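# Place long carton centered in gap between short cartons

## Task

Put the long carton down lying flat inside the space separating the two short cartons, centered in that space and with the same face on top that was on top at the beginning. The two short cartons must finish undisturbed, in their original placement. The result only counts if it holds without the robot supporting anything. When finished, release the carton and move the tool away.

## Robot and tools

Robot: one arm carrying a vacuum tool with four suction cups on two air channels, a and b. Every command row is for this single arm.

Frames. Scene frame: origin on the table top straight under the arm base, +z up, and +y to the left when facing along +x. The base may sit slightly tilted. The cup point is the center of the four cup rims when nothing touches them; the cups point along its +z axis. In the cup point's own axes the cups lie at x = -35 and +35 mm, with channel a's pair at y = -70 mm and channel b's at y = +70 mm. The tool reaches 148 mm to each side along that y axis. Cups are 36 mm across.

execute_actions(actions): a list of actions run one after another. Each action is a table of up to 15 rows, one row per 1/30 s control step; if fewer than 15 rows are given, the final row repeats for the remainder. A row has 9 numbers: x, y, z (metres, scene frame, an absolute place for the cup point), then qw, qx, qy, qz (absolute orientation quaternion, w first, scene frame), then suction_a and suction_b (each -1 to 1). An empty list just reports the state and images. An action is rejected if its target lies over 0.6 m from the cup point along any of the cup point's current axes; if the first action fails this check, or any action is malformed, nothing in the call runs. Repeat the wanted quaternion in every row rather than copying the reported one, which drifts.

Each step, the commanded pose is clipped to at most 70 mm and 16 degrees from the measured pose, so far targets take several actions; after an action the arm only continues up to the last clipped pose. If position and orientation cannot both be met, position wins.

move(target, speed, blocking): target is one 9-number row as above, an absolute pose plus the two suction values, which are applied at the start. The cup point follows a straight path lasting 0.5 to 10 s (cut off at 10 s). speed is the path's top speed in m/s, 0.002 to 0.5, default 0.25; rotation is capped at twice that in rad/s, taking the shorter way. The path ignores obstacles, and the real cup point may lag, wander, or exceed speed, above all near full arm extension. With blocking=false the call returns after 0.5 s while motion continues; then use wait or stop before sending any other action or move. The result adds a move: line giving the ending (done, off_target, moving, held, fault), any limits (paced = pose was clipped; held = a check blocked steps, after which the arm may jump faster than speed), and the remaining distance to target.

wait(seconds): 0 to 10; the arm keeps its last command and a running move continues (returning early if it ends). stop(): brakes a running move; it needs some distance, more when fast; suction is unaffected. zoom_image(camera, region): region [x0, y0, x1, y1] in pixels of that camera's last full image, at most 504 by 504. finished_scene(scene): pass the current scene's number; irreversible and reports success.

Cameras: cam_head_left, cam_head_right, cam_high, cam_low, cam_wrist, each 672x504, returned in that order. Calibration gives K, distortion and T_world_to_cam per camera; real cameras may be off by a couple of degrees and several millimetres, and the wrist camera's pose comes from joint readings.

Result lines: the state line gives end_effector_position (m) and end_effector_quat_wxyz in the scene frame (less accurate at long reach). Hand target is where the controller currently steers. pose unreachable means the clearance check (which treats the base mount as part of the arm) altered or blocked a command. suction_measured_a/b show achieved vacuum; near 0 means no seal. On a sealed airtight surface it ends up to 0.17 under the command (0.27 with both channels on), lower with leaks. part_present_a/b turn 1 at 0.54 and back to 0 under 0.49. Step readings list positions at some steps; HELD marks a step partly held back. MOTOR HOT warns of heating under load; an OVER-TEMPERATURE FAULT brakes the arm until it cools.

Suction: +1 is full vacuum (about 75 kPa); smaller values are fractions; 0.01 or less is off. Channels keep their last value. Seal a channel by pressing both its cups fully onto a smooth flat face, away from edges, seams or holes. Both channels share one pump: an on channel with an uncovered cup drains it, killing the other channel's vacuum, so switch unused channels off. Cups shrink under vacuum, bringing a held object up to about 12 mm nearer the tool, and vacuum can lift an object off its support. To release: lower until the object rests on its support, set both channels off, and rise at least 15 mm before the cups are clear. A cup sealed on the table pins the tool; turn its channel off.

Avoid: pushing into firm things; this arm is stiff, and overshooting contact even slightly, or hitting fast, can trigger a fault. Joint torque at its load limit (waist, shoulder, elbow 147 N m; forearm roll, wrist pitch, wrist roll 36.8 N m) or 150 N of external force halts the arm for 10 s, drops the rest of the call, and lets the arm yield. Joint ranges (rad): waist -3.491 to 3.491, shoulder -3.140 to 3.140, elbow -1.187 to 4.328, forearm roll -3.316 to 3.316, wrist pitch -3.140 to 3.140, wrist roll -3.927 to 3.927; the elbow cannot fully straighten. Never drop, slam or knock anything, and nothing may leave the table. Loose objects may occasionally be nudged by outside pushes. The arm holds its last command while you compose replies.

Each tool is called as name([rows], argument=value, ...), one row to a line, values as JSON.

## Session

execute_actions(actions=[])

Scene clock: 0.00 s.
end_effector_position=(+0.4988, +0.0086, +0.3702) suction_measured_a=0.00 part_present_a=0 suction_measured_b=0.00 part_present_b=0 end_effector_quat_wxyz=(-0.000, +0.698, +0.716, +0.003)
Joint positions: [ 0.266  0.131  0.193  0.001 -1.633 -1.831]
Joint velocities: [ 0.    -0.     0.     0.001  0.    -0.   ]
Hand target: +0.499, +0.009, +0.370; -0.000, +0.698, +0.716, +0.003
camera_calibration (this result's frames):
cam_wrist: T_world_to_cam=[[-0.998976, 0.0451176, 0.00329885, 0.514365], [0.038667, 0.813747, 0.579931, -0.192305], [0.0234807, 0.579465, -0.814659, 0.417879], [0, 0, 0, 1]] pos_world=[0.511463, -0.108865, 0.450256]

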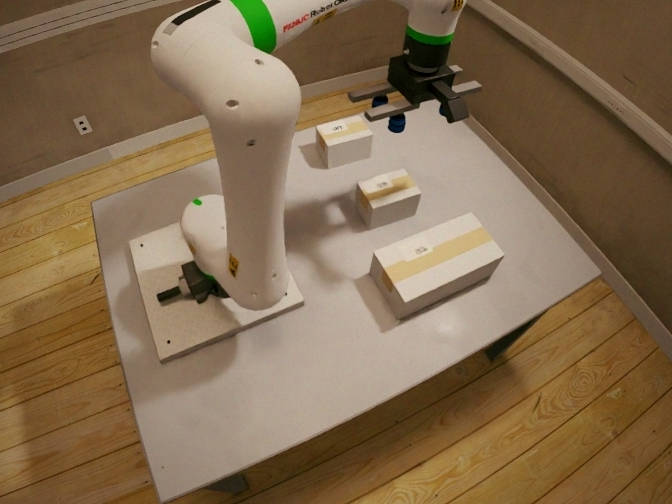

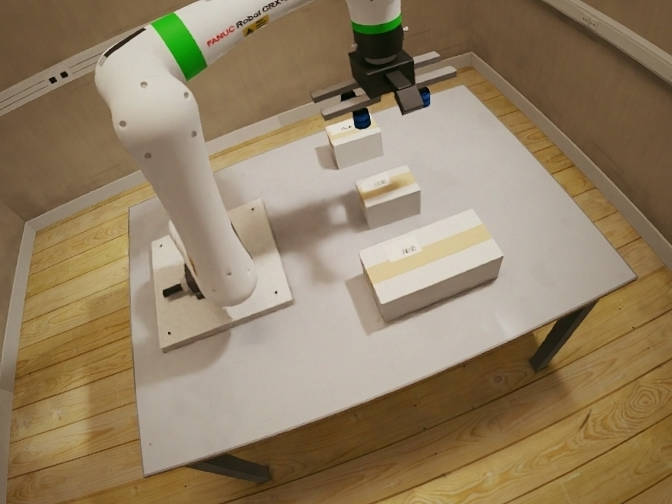

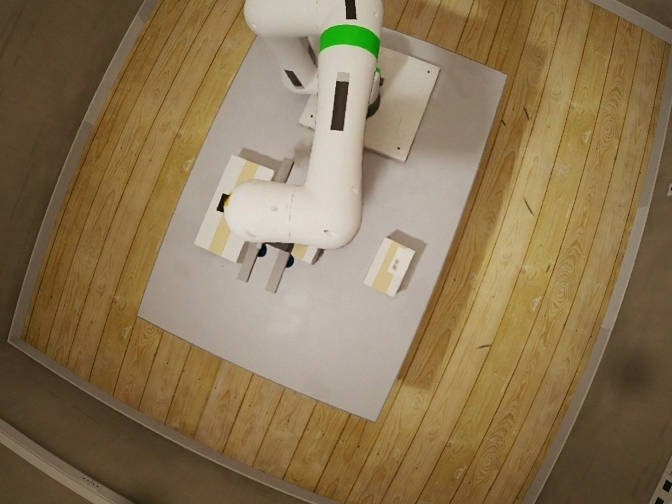

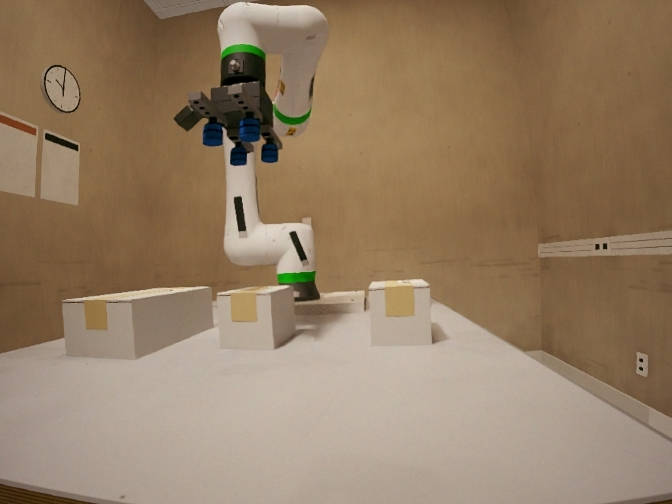

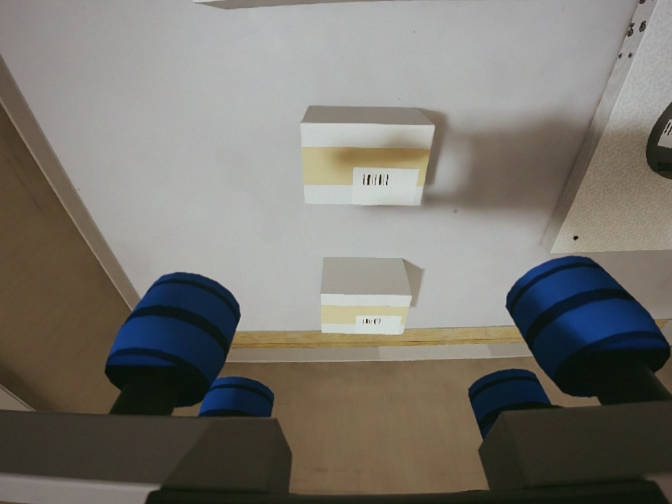

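execute_actions(actions=[])

Scene clock: 4.30 s.
end_effector_position=(+0.4988, +0.0086, +0.3702) suction_measured_a=0.00 part_present_a=0 suction_measured_b=0.00 part_present_b=0 end_effector_quat_wxyz=(-0.000, +0.698, +0.716, +0.003)
Joint positions: [ 0.266  0.131  0.193  0.001 -1.633 -1.831]
Joint velocities: [-0.    -0.    -0.    -0.001  0.001 -0.001]
Hand target: +0.499, +0.009, +0.370; -0.000, +0.698, +0.716, +0.003
camera_calibration (this result's frames):
cam_wrist: T_world_to_cam=[[-0.998976, 0.0451175, 0.00329862, 0.514365], [0.0386668, 0.813747, 0.579931, -0.192305], [0.0234808, 0.579465, -0.814659, 0.417879], [0, 0, 0, 1]] pos_world=[0.511463, -0.108865, 0.450256]

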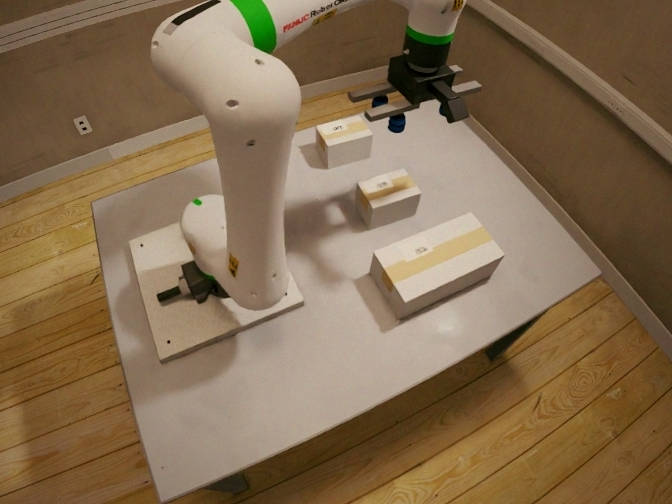

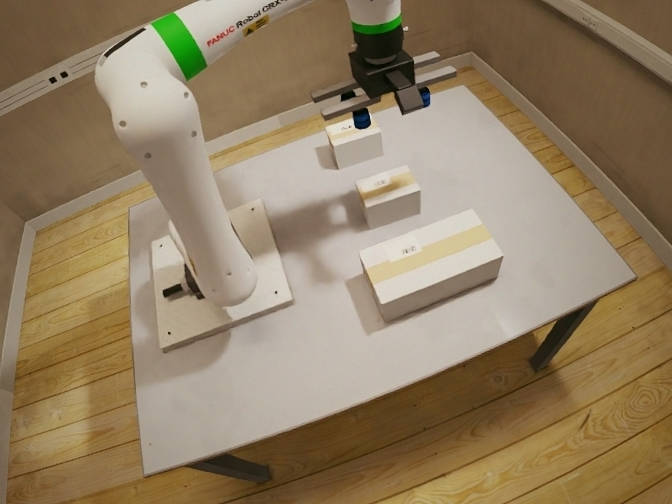

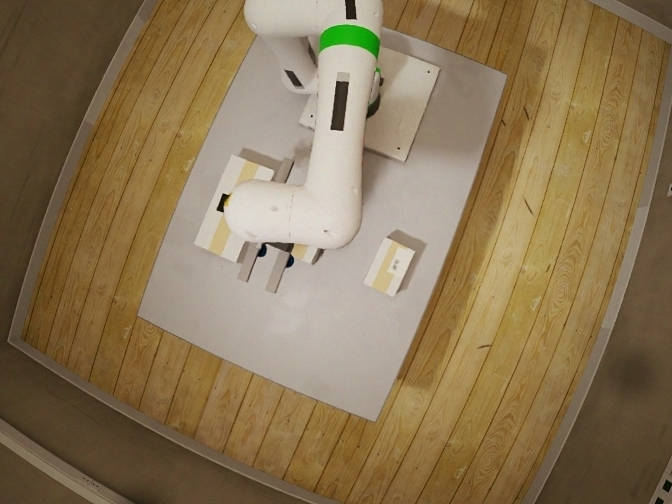

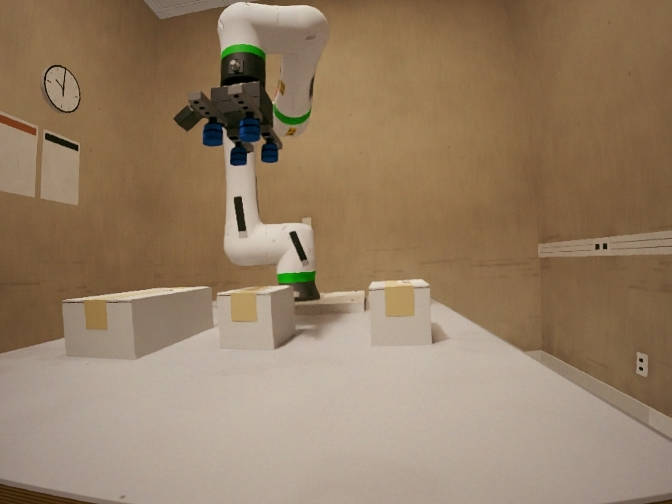

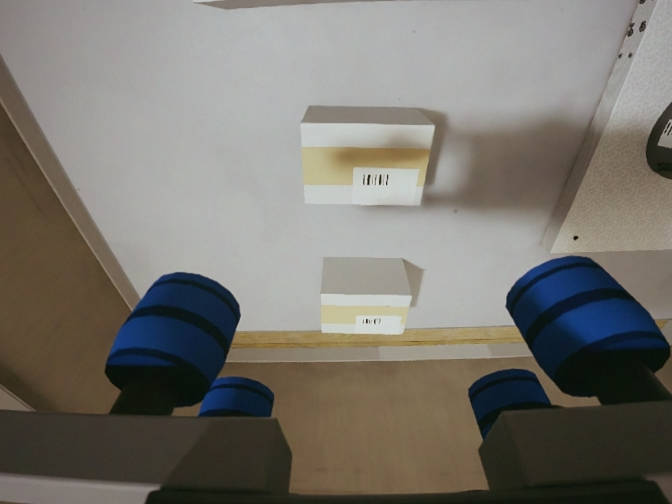

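zoom_image(camera="cam_head_left", region=[350, 190, 530, 325])

zoom_image(camera="cam_wrist", region=[280, 90, 460, 225])

zoom_image(camera="cam_wrist", region=[290, 240, 450, 360])

zoom_image(camera="cam_high", region=[180, 140, 440, 335])

Region (350, 190, 530, 325) of cam_head_left's 672x504 image, scaled by 2.800, with more detail than that image has; it fills the top 378 rows of this view, and the rest is white.

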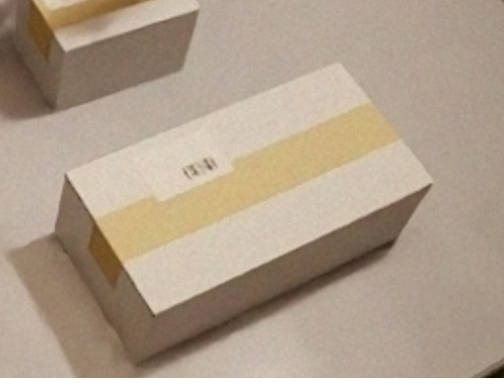

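Region (280, 90, 460, 225) of cam_wrist's 672x504 image, scaled by 2.800, with more detail than that image has; it fills the top 378 rows of this view, and the rest is white.

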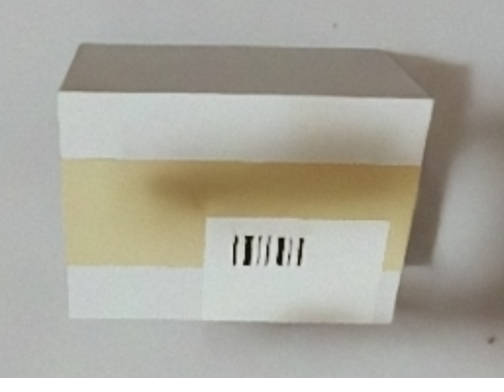

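Region (290, 240, 450, 360) of cam_wrist's 672x504 image, scaled by 3.150, with more detail than that image has; it fills the top 378 rows of this view, and the rest is white.

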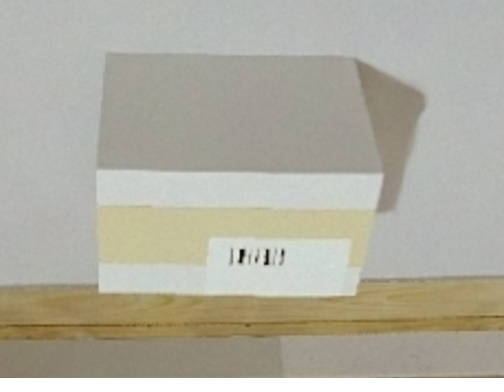

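Region (180, 140, 440, 335) of cam_high's 672x504 image, scaled by 1.938, with more detail than that image has; it fills the top 378 rows of this view, and the rest is white.

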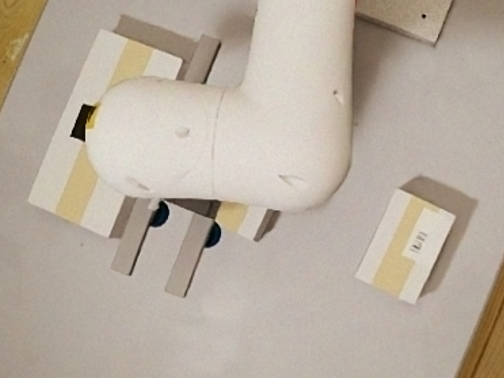

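zoom_image(camera="cam_high", region=[185, 140, 305, 275])

zoom_image(camera="cam_high", region=[345, 220, 445, 310])

zoom_image(camera="cam_head_left", region=[300, 105, 440, 235])

zoom_image(camera="cam_low", region=[200, 260, 460, 370])

Region (185, 140, 305, 275) of cam_high's 672x504 image, scaled by 3.733, with more detail than that image has.

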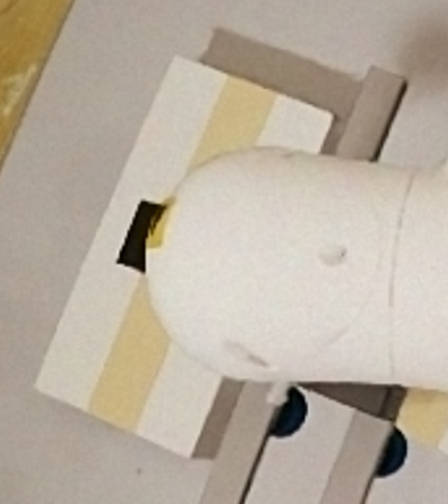

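Region (345, 220, 445, 310) of cam_high's 672x504 image, scaled by 5.040, with more detail than that image has; it fills the top 454 rows of this view, and the rest is white.

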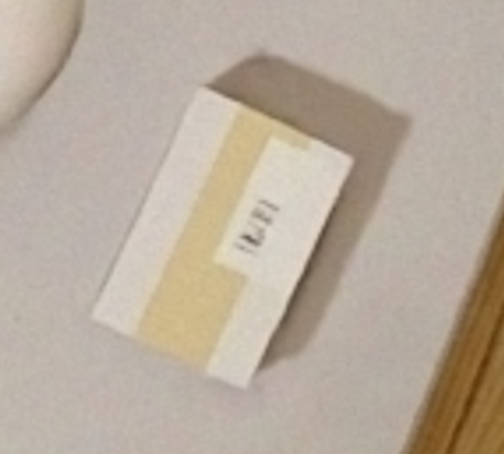

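Region (300, 105, 440, 235) of cam_head_left's 672x504 image, scaled by 3.600, with more detail than that image has; it fills the top 468 rows of this view, and the rest is white.

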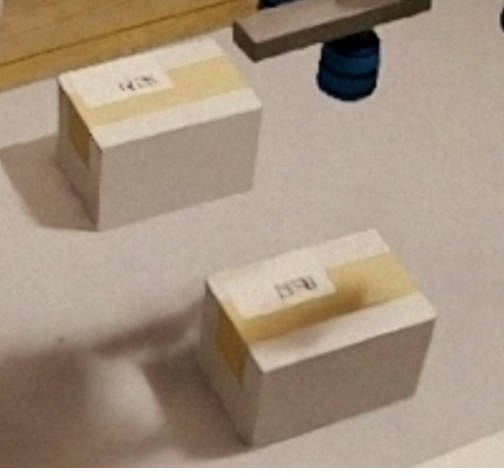

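Region (200, 260, 460, 370) of cam_low's 672x504 image, scaled by 1.938, with more detail than that image has; it fills the top 213 rows of this view, and the rest is white.

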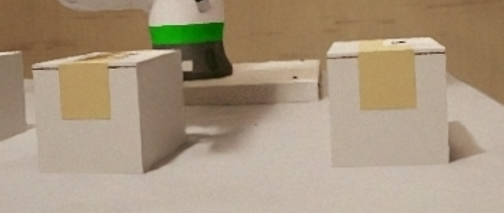

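zoom_image(camera="cam_wrist", region=[90, 250, 300, 430])

zoom_image(camera="cam_wrist", region=[450, 240, 660, 420])

zoom_image(camera="cam_wrist", region=[170, 0, 550, 60])

Region (90, 250, 300, 430) of cam_wrist's 672x504 image, scaled by 2.400, with more detail than that image has; it fills the top 432 rows of this view, and the rest is white.

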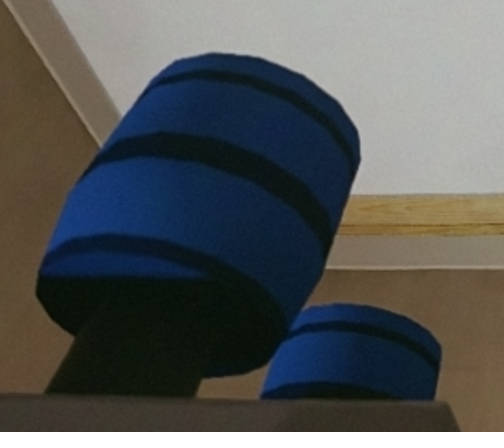

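Region (450, 240, 660, 420) of cam_wrist's 672x504 image, scaled by 2.400, with more detail than that image has; it fills the top 432 rows of this view, and the rest is white.

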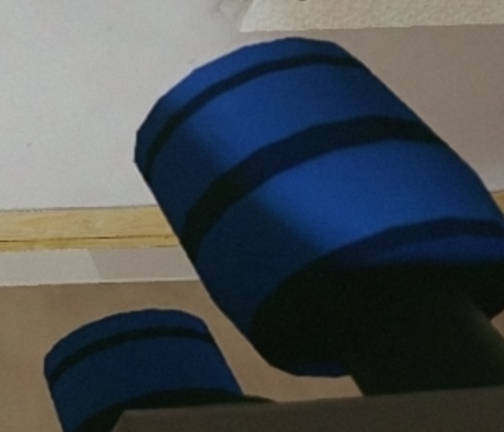

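Region (170, 0, 550, 60) of cam_wrist's 672x504 image, scaled by 1.326, with more detail than that image has; it fills the top 80 rows of this view, and the rest is white.

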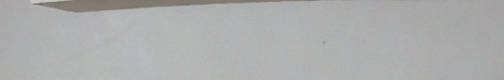

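zoom_image(camera="cam_low", region=[50, 270, 310, 370])

zoom_image(camera="cam_head_right", region=[340, 160, 520, 330])

Region (50, 270, 310, 370) of cam_low's 672x504 image, scaled by 1.938, with more detail than that image has; it fills the top 194 rows of this view, and the rest is white.

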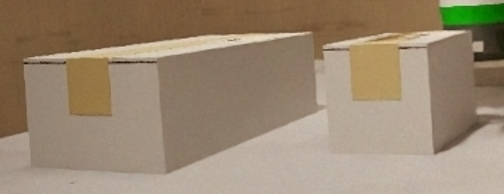

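Region (340, 160, 520, 330) of cam_head_right's 672x504 image, scaled by 2.800, with more detail than that image has.

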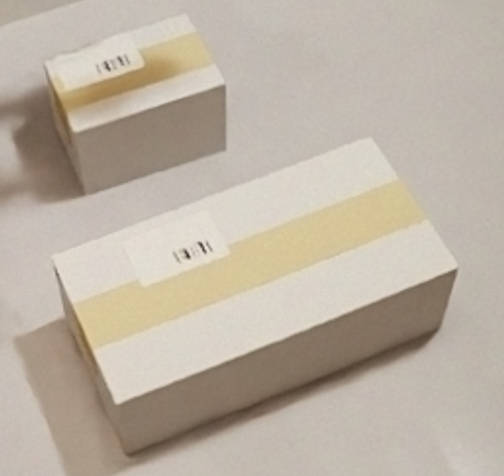

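execute_actions(actions=[])

zoom_image(camera="cam_head_left", region=[350, 190, 530, 325])

Scene clock: 64.20 s.
end_effector_position=(+0.4988, +0.0086, +0.3702) suction_measured_a=0.00 part_present_a=0 suction_measured_b=0.00 part_present_b=0 end_effector_quat_wxyz=(-0.000, +0.698, +0.716, +0.003)
Joint positions: [ 0.266  0.131  0.193  0.001 -1.633 -1.831]
Joint velocities: [ 0.     0.     0.     0.    -0.001 -0.001]
Hand target: +0.499, +0.009, +0.370; -0.000, +0.698, +0.716, +0.003
camera_calibration (this result's frames):
cam_wrist: T_world_to_cam=[[-0.998976, 0.0451176, 0.00329837, 0.514366], [0.0386667, 0.813747, 0.579931, -0.192305], [0.0234811, 0.579465, -0.814659, 0.417879], [0, 0, 0, 1]] pos_world=[0.511463, -0.108865, 0.450256]

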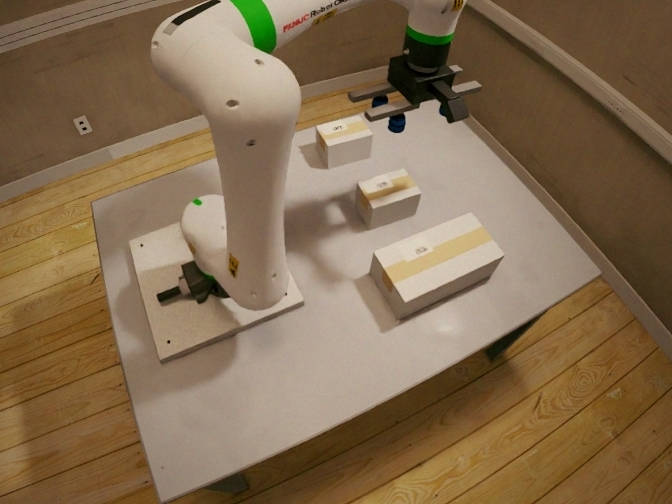

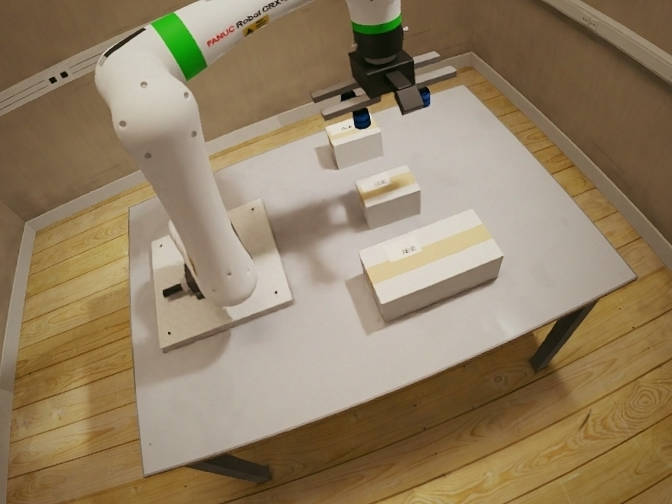

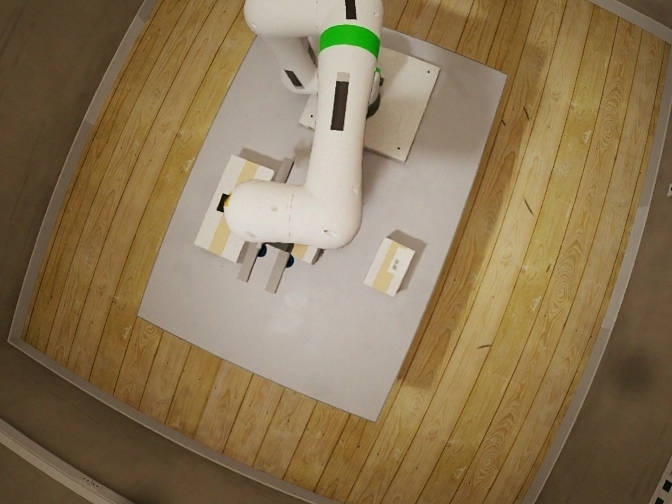

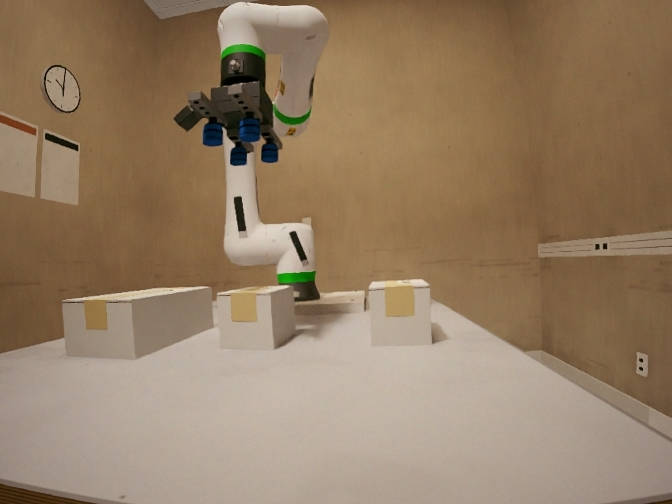

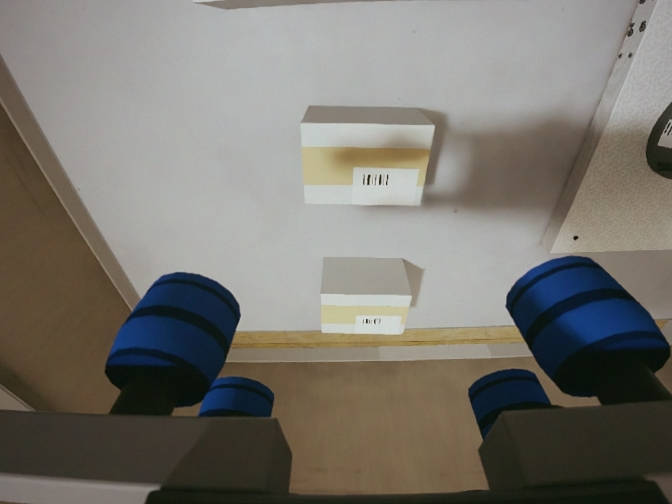

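Region (350, 190, 530, 325) of cam_head_left's 672x504 image, scaled by 2.800, with more detail than that image has; it fills the top 378 rows of this view, and the rest is white.

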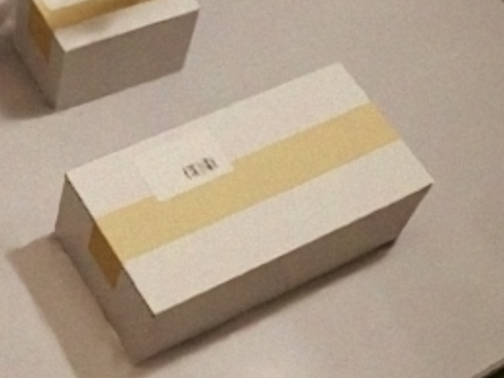

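execute_actions([
  [[0.49880,0.00857,0.37018,0,0.6980,0.7160,0.0030,0,0],[0.49879,0.00837,0.37001,0,0.6980,0.7160,0.0030,0,0],[0.49878,0.00785,0.36958,0,0.6980,0.7160,0.0030,0,0],[0.49876,0.00689,0.36879,0,0.6981,0.7159,0.0030,0,0],[0.49872,0.00538,0.36754,0,0.6982,0.7158,0.0030,0,0],[0.49867,0.00325,0.36576,0,0.6983,0.7157,0.0029,0,0],[0.49859,0.00043,0.36339,0,0.6984,0.7156,0.0029,0,0],[0.49850,-0.00310,0.36040,0,0.6986,0.7154,0.0028,0,0],[0.49840,-0.00739,0.35675,0,0.6988,0.7152,0.0028,0,0],[0.49827,-0.01242,0.35243,0,0.6991,0.7150,0.0027,0,0],[0.49812,-0.01820,0.34744,0,0.6994,0.7147,0.0027,0,0],[0.49796,-0.02470,0.34177,0,0.6997,0.7144,0.0026,0,0],[0.49778,-0.03188,0.33545,0,0.7000,0.7140,0.0025,0,0],[0.49758,-0.03969,0.32851,0,0.7004,0.7136,0.0024,0,0],[0.49737,-0.04809,0.32098,0,0.7009,0.7132,0.0023,0,0]],
  [[0.49715,-0.05700,0.31290,0,0.7013,0.7128,0.0021,0,0],[0.49691,-0.06634,0.30432,0,0.7018,0.7123,0.0020,0,0],[0.49667,-0.07605,0.29530,0,0.7023,0.7118,0.0019,0,0],[0.49641,-0.08603,0.28589,0,0.7028,0.7113,0.0018,0,0],[0.49616,-0.09619,0.27618,0,0.7033,0.7108,0.0016,0,0],[0.49590,-0.10645,0.26621,0,0.7038,0.7103,0.0015,0,0],[0.49564,-0.11671,0.25607,0,0.7043,0.7098,0.0014,0,0],[0.49539,-0.12687,0.24582,0,0.7048,0.7093,0.0012,0,0],[0.49513,-0.13685,0.23554,0,0.7053,0.7088,0.0011,0,0],[0.49489,-0.14656,0.22531,0,0.7058,0.7083,0.0010,0,0],[0.49465,-0.15590,0.21520,0,0.7063,0.7078,0.0009,0,0],[0.49443,-0.16481,0.20528,0,0.7067,0.7074,0.0007,0,0],[0.49422,-0.17321,0.19561,0,0.7072,0.7070,0.0006,0,0],[0.49402,-0.18102,0.18628,0,0.7076,0.7066,0.0005,0,0],[0.49384,-0.18820,0.17733,0,0.7079,0.7062,0.0004,0,0]],
  [[0.49368,-0.19470,0.16882,0,0.7082,0.7059,0.0003,0,0],[0.49353,-0.20048,0.16081,0,0.7085,0.7056,0.0003,0,0],[0.49340,-0.20551,0.15334,0,0.7088,0.7054,0.0002,0,0],[0.49330,-0.20980,0.14645,0,0.7090,0.7052,0.0002,0,0],[0.49321,-0.21333,0.14017,0,0.7092,0.7050,0.0001,0,0],[0.49313,-0.21615,0.13451,0,0.7093,0.7049,0.0001,0,0],[0.49308,-0.21828,0.12949,0,0.7094,0.7048,0,0,0],[0.49304,-0.21979,0.12510,0,0.7095,0.7047,0,0,0],[0.49302,-0.22075,0.12134,0,0.7096,0.7046,0,0,0],[0.49301,-0.22127,0.11817,0,0.7096,0.7046,0,0,0],[0.49300,-0.22147,0.11556,0,0.7096,0.7046,0,0,0],[0.49300,-0.22150,0.11346,0,0.7096,0.7046,0,0,0],[0.49300,-0.22150,0.11195,0,0.7096,0.7046,0,0,0],[0.49300,-0.22150,0.11100,0,0.7096,0.7046,0,0,0],[0.49300,-0.22150,0.11055,0,0.7096,0.7046,0,0,0]],
])

Scene clock: 69.70 s.
end_effector_position=(+0.4933, -0.2215, +0.1116) suction_measured_a=0.00 part_present_a=0 suction_measured_b=0.00 part_present_b=0 end_effector_quat_wxyz=(-0.000, +0.709, +0.705, -0.000)
Joint positions: [-0.194  0.369 -0.134  0.007 -1.071 -1.406]
Joint velocities: [-0.001  0.041 -0.029 -0.002  0.072  0.001]
Hand target: +0.493, -0.222, +0.111; -0.000, +0.710, +0.705, -0.000
Off the commanded pose: 0.001 m, 0 deg.
Step readings (end_effector_position; steps 1 to 15: 1st action; 16 to 30: 2nd action; 31 to 45: 3rd action):
0: (+0.4988, +0.0086, +0.3702)
1: (+0.4988, +0.0086, +0.3702)
2: (+0.4988, +0.0086, +0.3702)
4: (+0.4988, +0.0082, +0.3697)
8: (+0.4986, +0.0024, +0.3650)
15: (+0.4972, -0.0292, +0.3379)
16: (+0.4968, -0.0360, +0.3321)
17: (+0.4964, -0.0433, +0.3257)
19: (+0.4954, -0.0592, +0.3110)
23: (+0.4933, -0.0953, +0.2768)
30: (+0.4902, -0.1620, +0.2077)
31: (+0.4901, -0.1707, +0.1977)
32: (+0.4900, -0.1791, +0.1877)
34: (+0.4901, -0.1940, +0.1687)
38: (+0.4916, -0.2139, +0.1380)
45: end_effector_position above
camera_calibration (this result's frames):
cam_wrist: T_world_to_cam=[[-0.997002, 0.0770379, 0.00726963, 0.525754], [0.0671517, 0.814707, 0.575972, 0.131701], [0.038449, 0.574733, -0.817437, 0.332581], [0, 0, 0, 1]] pos_world=[0.502546, -0.338946, 0.192186]

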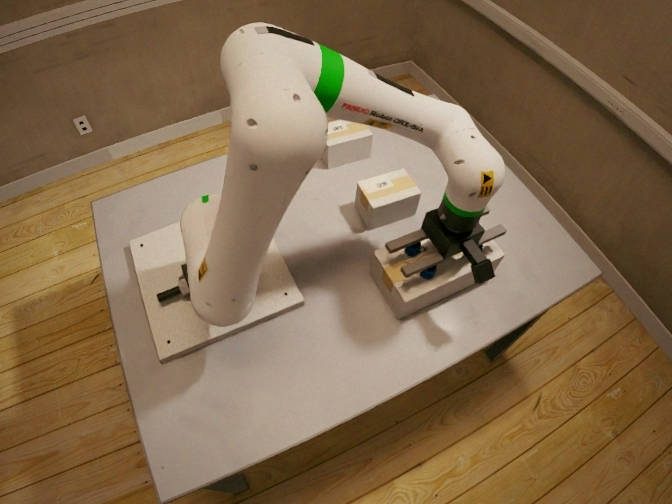

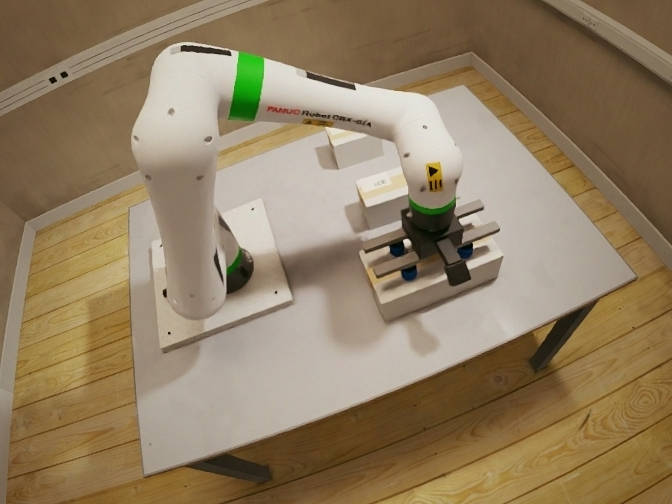

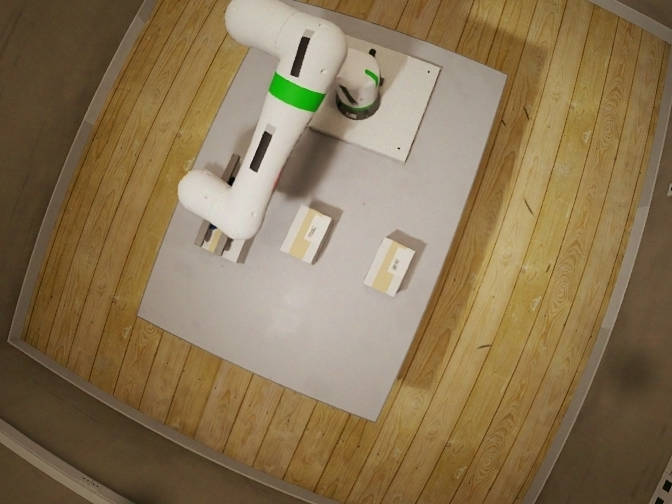

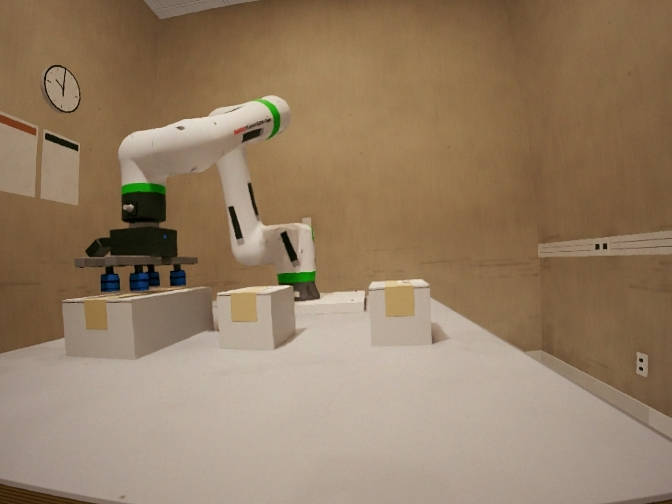

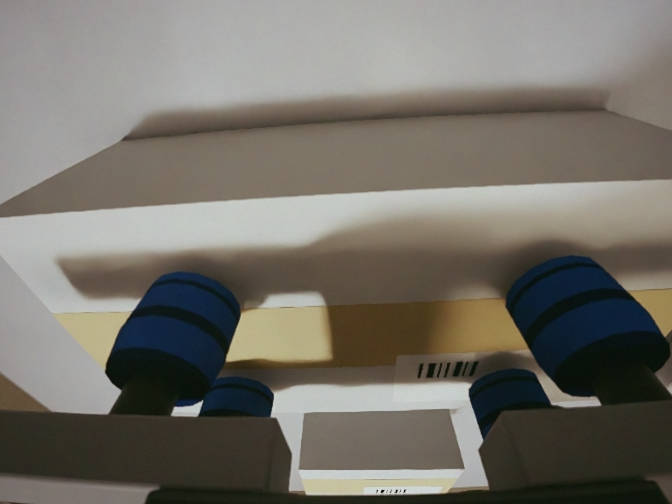

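execute_actions(actions=[])

zoom_image(camera="cam_wrist", region=[0, 100, 240, 340])

zoom_image(camera="cam_wrist", region=[432, 80, 672, 320])

zoom_image(camera="cam_wrist", region=[220, 270, 520, 430])

zoom_image(camera="cam_high", region=[270, 190, 430, 310])

Scene clock: 70.47 s.
end_effector_position=(+0.4933, -0.2215, +0.1105) suction_measured_a=0.00 part_present_a=0 suction_measured_b=0.00 part_present_b=0 end_effector_quat_wxyz=(-0.000, +0.710, +0.705, -0.000)
Joint positions: [-0.194  0.37  -0.134  0.007 -1.069 -1.406]
Joint velocities: [-0.    -0.     0.    -0.001 -0.    -0.001]
Hand target: +0.493, -0.222, +0.111; -0.000, +0.710, +0.705, -0.000
Off the commanded pose: 0.000 m, 0 deg.
camera_calibration (this result's frames):
cam_wrist: T_world_to_cam=[[-0.996996, 0.0771137, 0.00728642, 0.5258], [0.0672215, 0.814674, 0.57601, 0.132303], [0.0384822, 0.574769, -0.81741, 0.331709], [0, 0, 0, 1]] pos_world=[0.502562, -0.338987, 0.191103]

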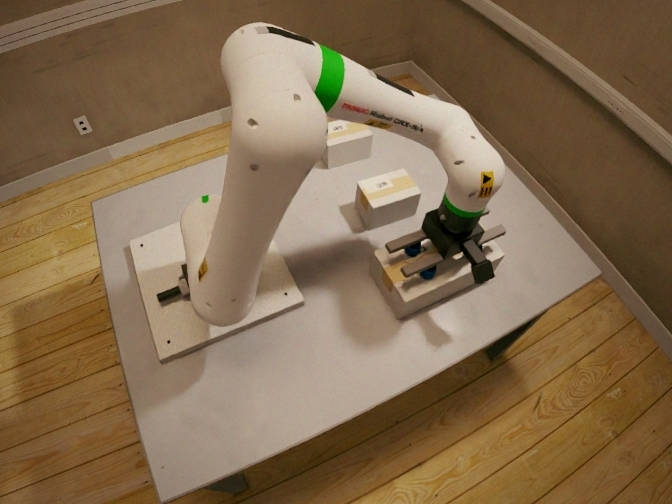

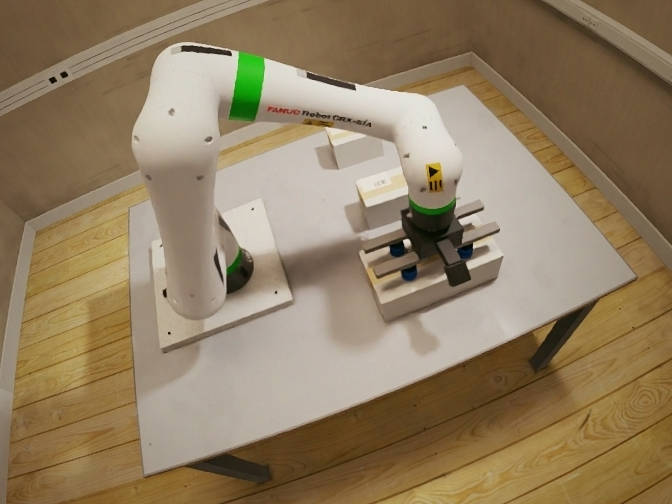

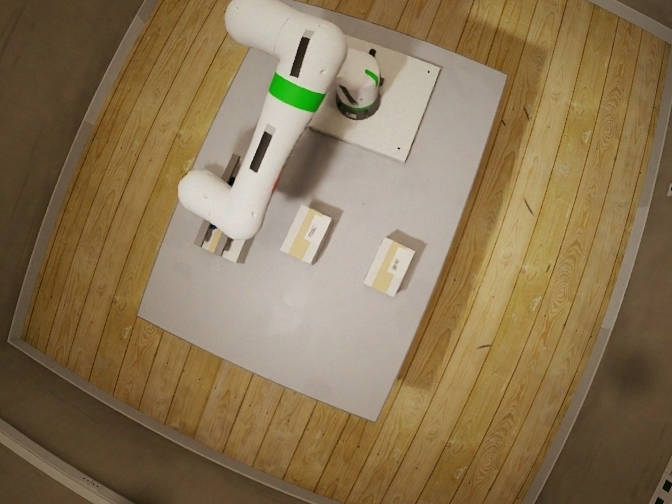

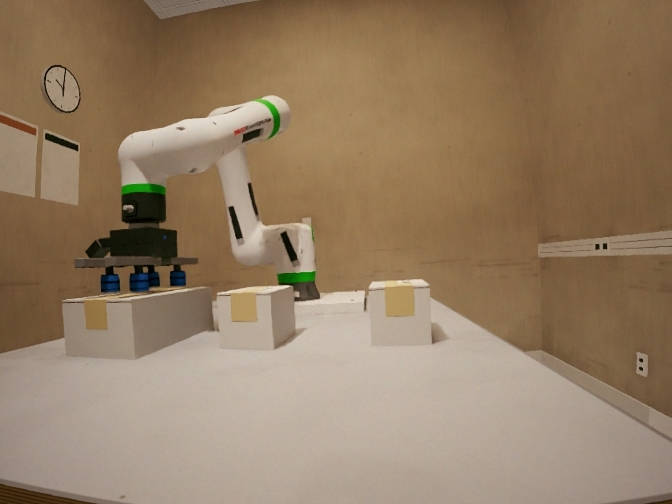

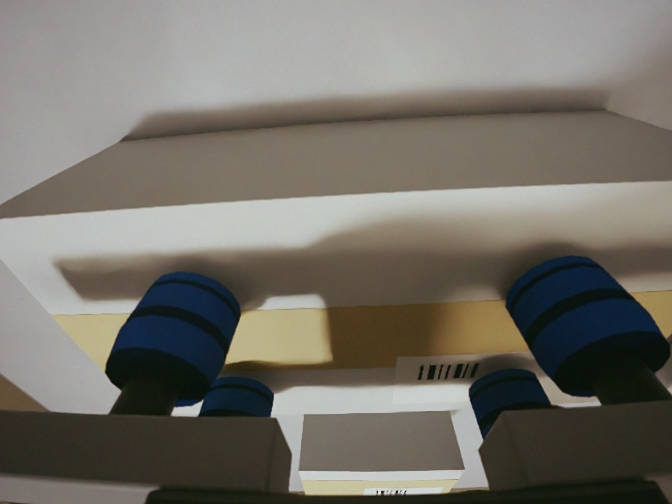

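Region (0, 100, 240, 340) of cam_wrist's 672x504 image, scaled by 2.100, with more detail than that image has.

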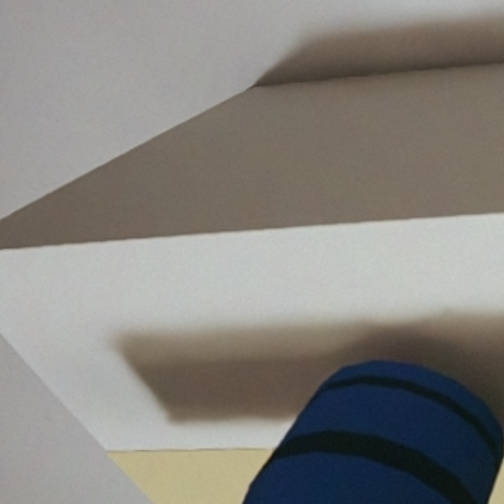

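Region (432, 80, 672, 320) of cam_wrist's 672x504 image, scaled by 2.100, with more detail than that image has.

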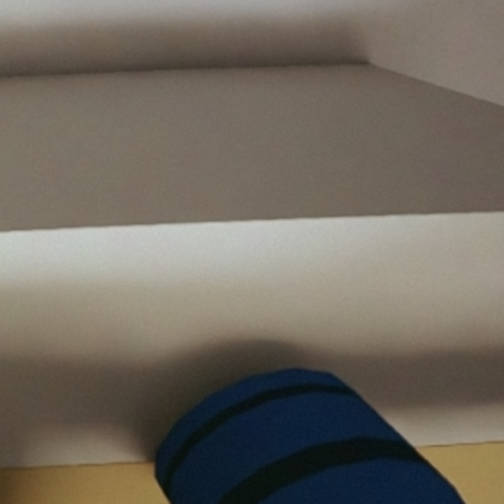

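Region (220, 270, 520, 430) of cam_wrist's 672x504 image, scaled by 1.680, with more detail than that image has; it fills the top 269 rows of this view, and the rest is white.

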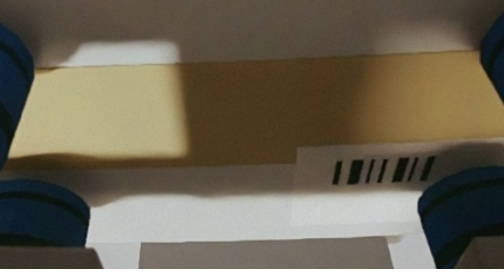

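Region (270, 190, 430, 310) of cam_high's 672x504 image, scaled by 3.150, with more detail than that image has; it fills the top 378 rows of this view, and the rest is white.

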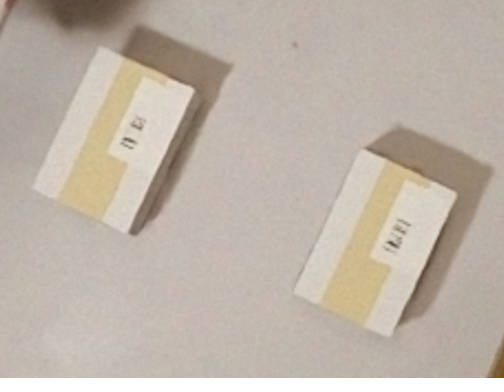

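execute_actions([
  [[0.49293,-0.22152,0.11025,0,0.7095,0.7047,0,0,0],[0.49258,-0.22163,0.10965,0,0.7089,0.7053,0,0,0],[0.49200,-0.22180,0.10875,0,0.7080,0.7062,0,0,0],[0.49142,-0.22197,0.10775,0,0.7072,0.7070,0,0,0],[0.49107,-0.22208,0.10675,0,0.7066,0.7076,0,0,0],[0.49100,-0.22210,0.10575,0,0.7065,0.7077,0,0,0],[0.49100,-0.22210,0.10475,0,0.7065,0.7077,0,0,0],[0.49100,-0.22210,0.10375,0,0.7065,0.7077,0,0,0],[0.49100,-0.22210,0.10275,0,0.7065,0.7077,0,0,0],[0.49100,-0.22210,0.10175,0,0.7065,0.7077,0,0,0],[0.49100,-0.22210,0.10075,0,0.7065,0.7077,0,0,0],[0.49100,-0.22210,0.09975,0,0.7065,0.7077,0,0,0],[0.49100,-0.22210,0.09885,0,0.7065,0.7077,0,0,0],[0.49100,-0.22210,0.09815,0,0.7065,0.7077,0,1,1],[0.49100,-0.22210,0.09770,0,0.7065,0.7077,0,1,1]],
])

Scene clock: 83.10 s.
end_effector_position=(+0.4910, -0.2221, +0.0985) suction_measured_a=0.06 part_present_a=0 suction_measured_b=0.06 part_present_b=0 end_effector_quat_wxyz=(-0.000, +0.707, +0.708, +0.000)
Joint positions: [-0.196  0.38  -0.152  0.007 -1.04  -1.396]
Joint velocities: [-0.     0.029 -0.021 -0.001  0.046 -0.   ]
Hand target: +0.491, -0.222, +0.098; -0.000, +0.706, +0.708, +0.000
Off the commanded pose: 0.001 m, 0 deg.
Step readings (end_effector_position):
0: (+0.4933, -0.2215, +0.1105)
1: (+0.4933, -0.2215, +0.1105)
2: (+0.4931, -0.2215, +0.1102)
4: (+0.4923, -0.2217, +0.1091)
8: (+0.4910, -0.2221, +0.1053)
15: end_effector_position above
camera_calibration (this result's frames):
cam_wrist: T_world_to_cam=[[-0.997616, 0.068656, 0.00702458, 0.522117], [0.0601571, 0.81518, 0.576076, 0.143408], [0.0338247, 0.575125, -0.817366, 0.32467], [0, 0, 0, 1]] pos_world=[0.501263, -0.339475, 0.179093]

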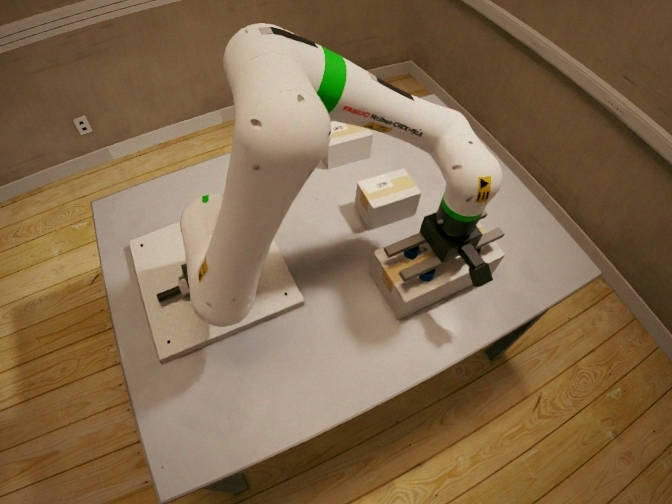

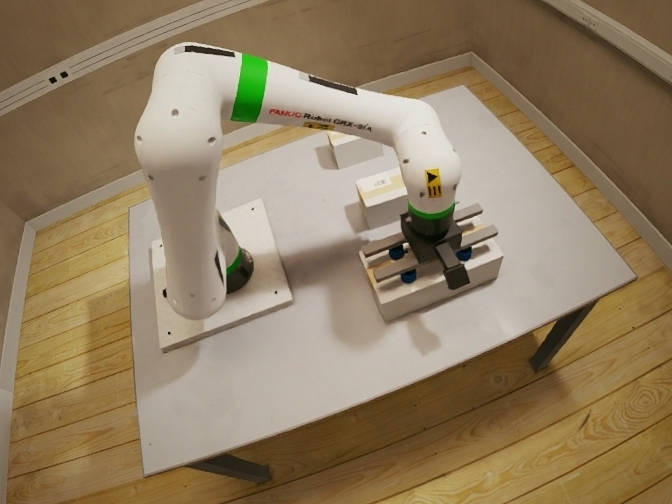

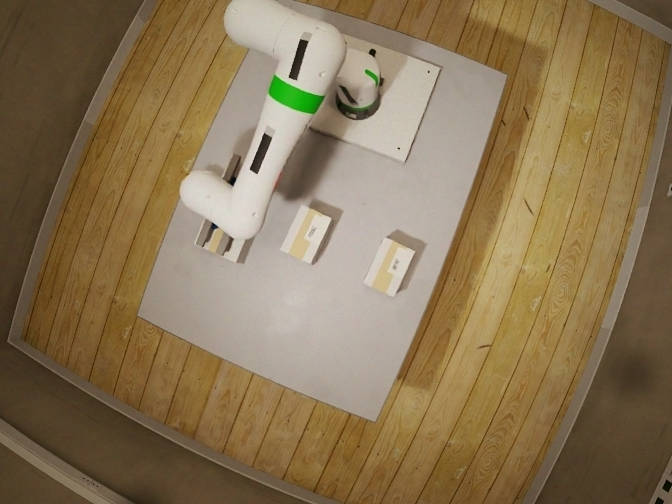

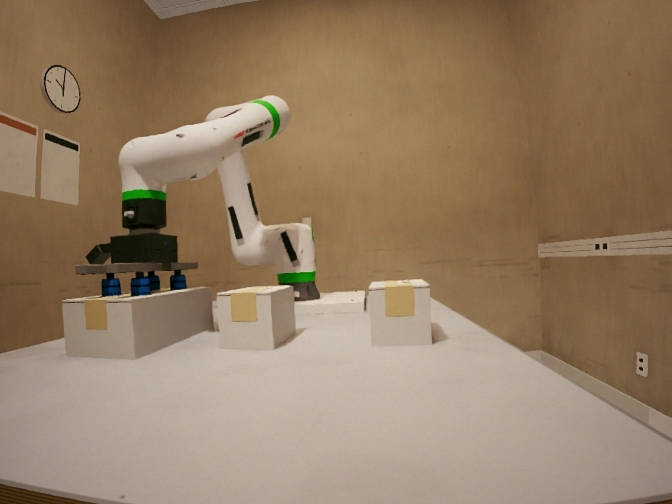

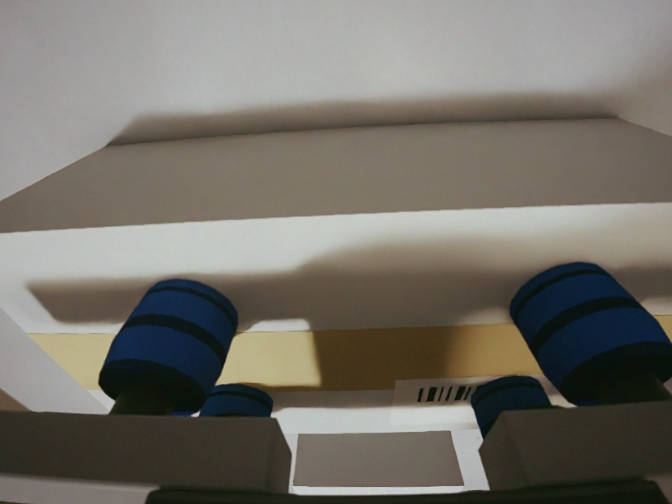

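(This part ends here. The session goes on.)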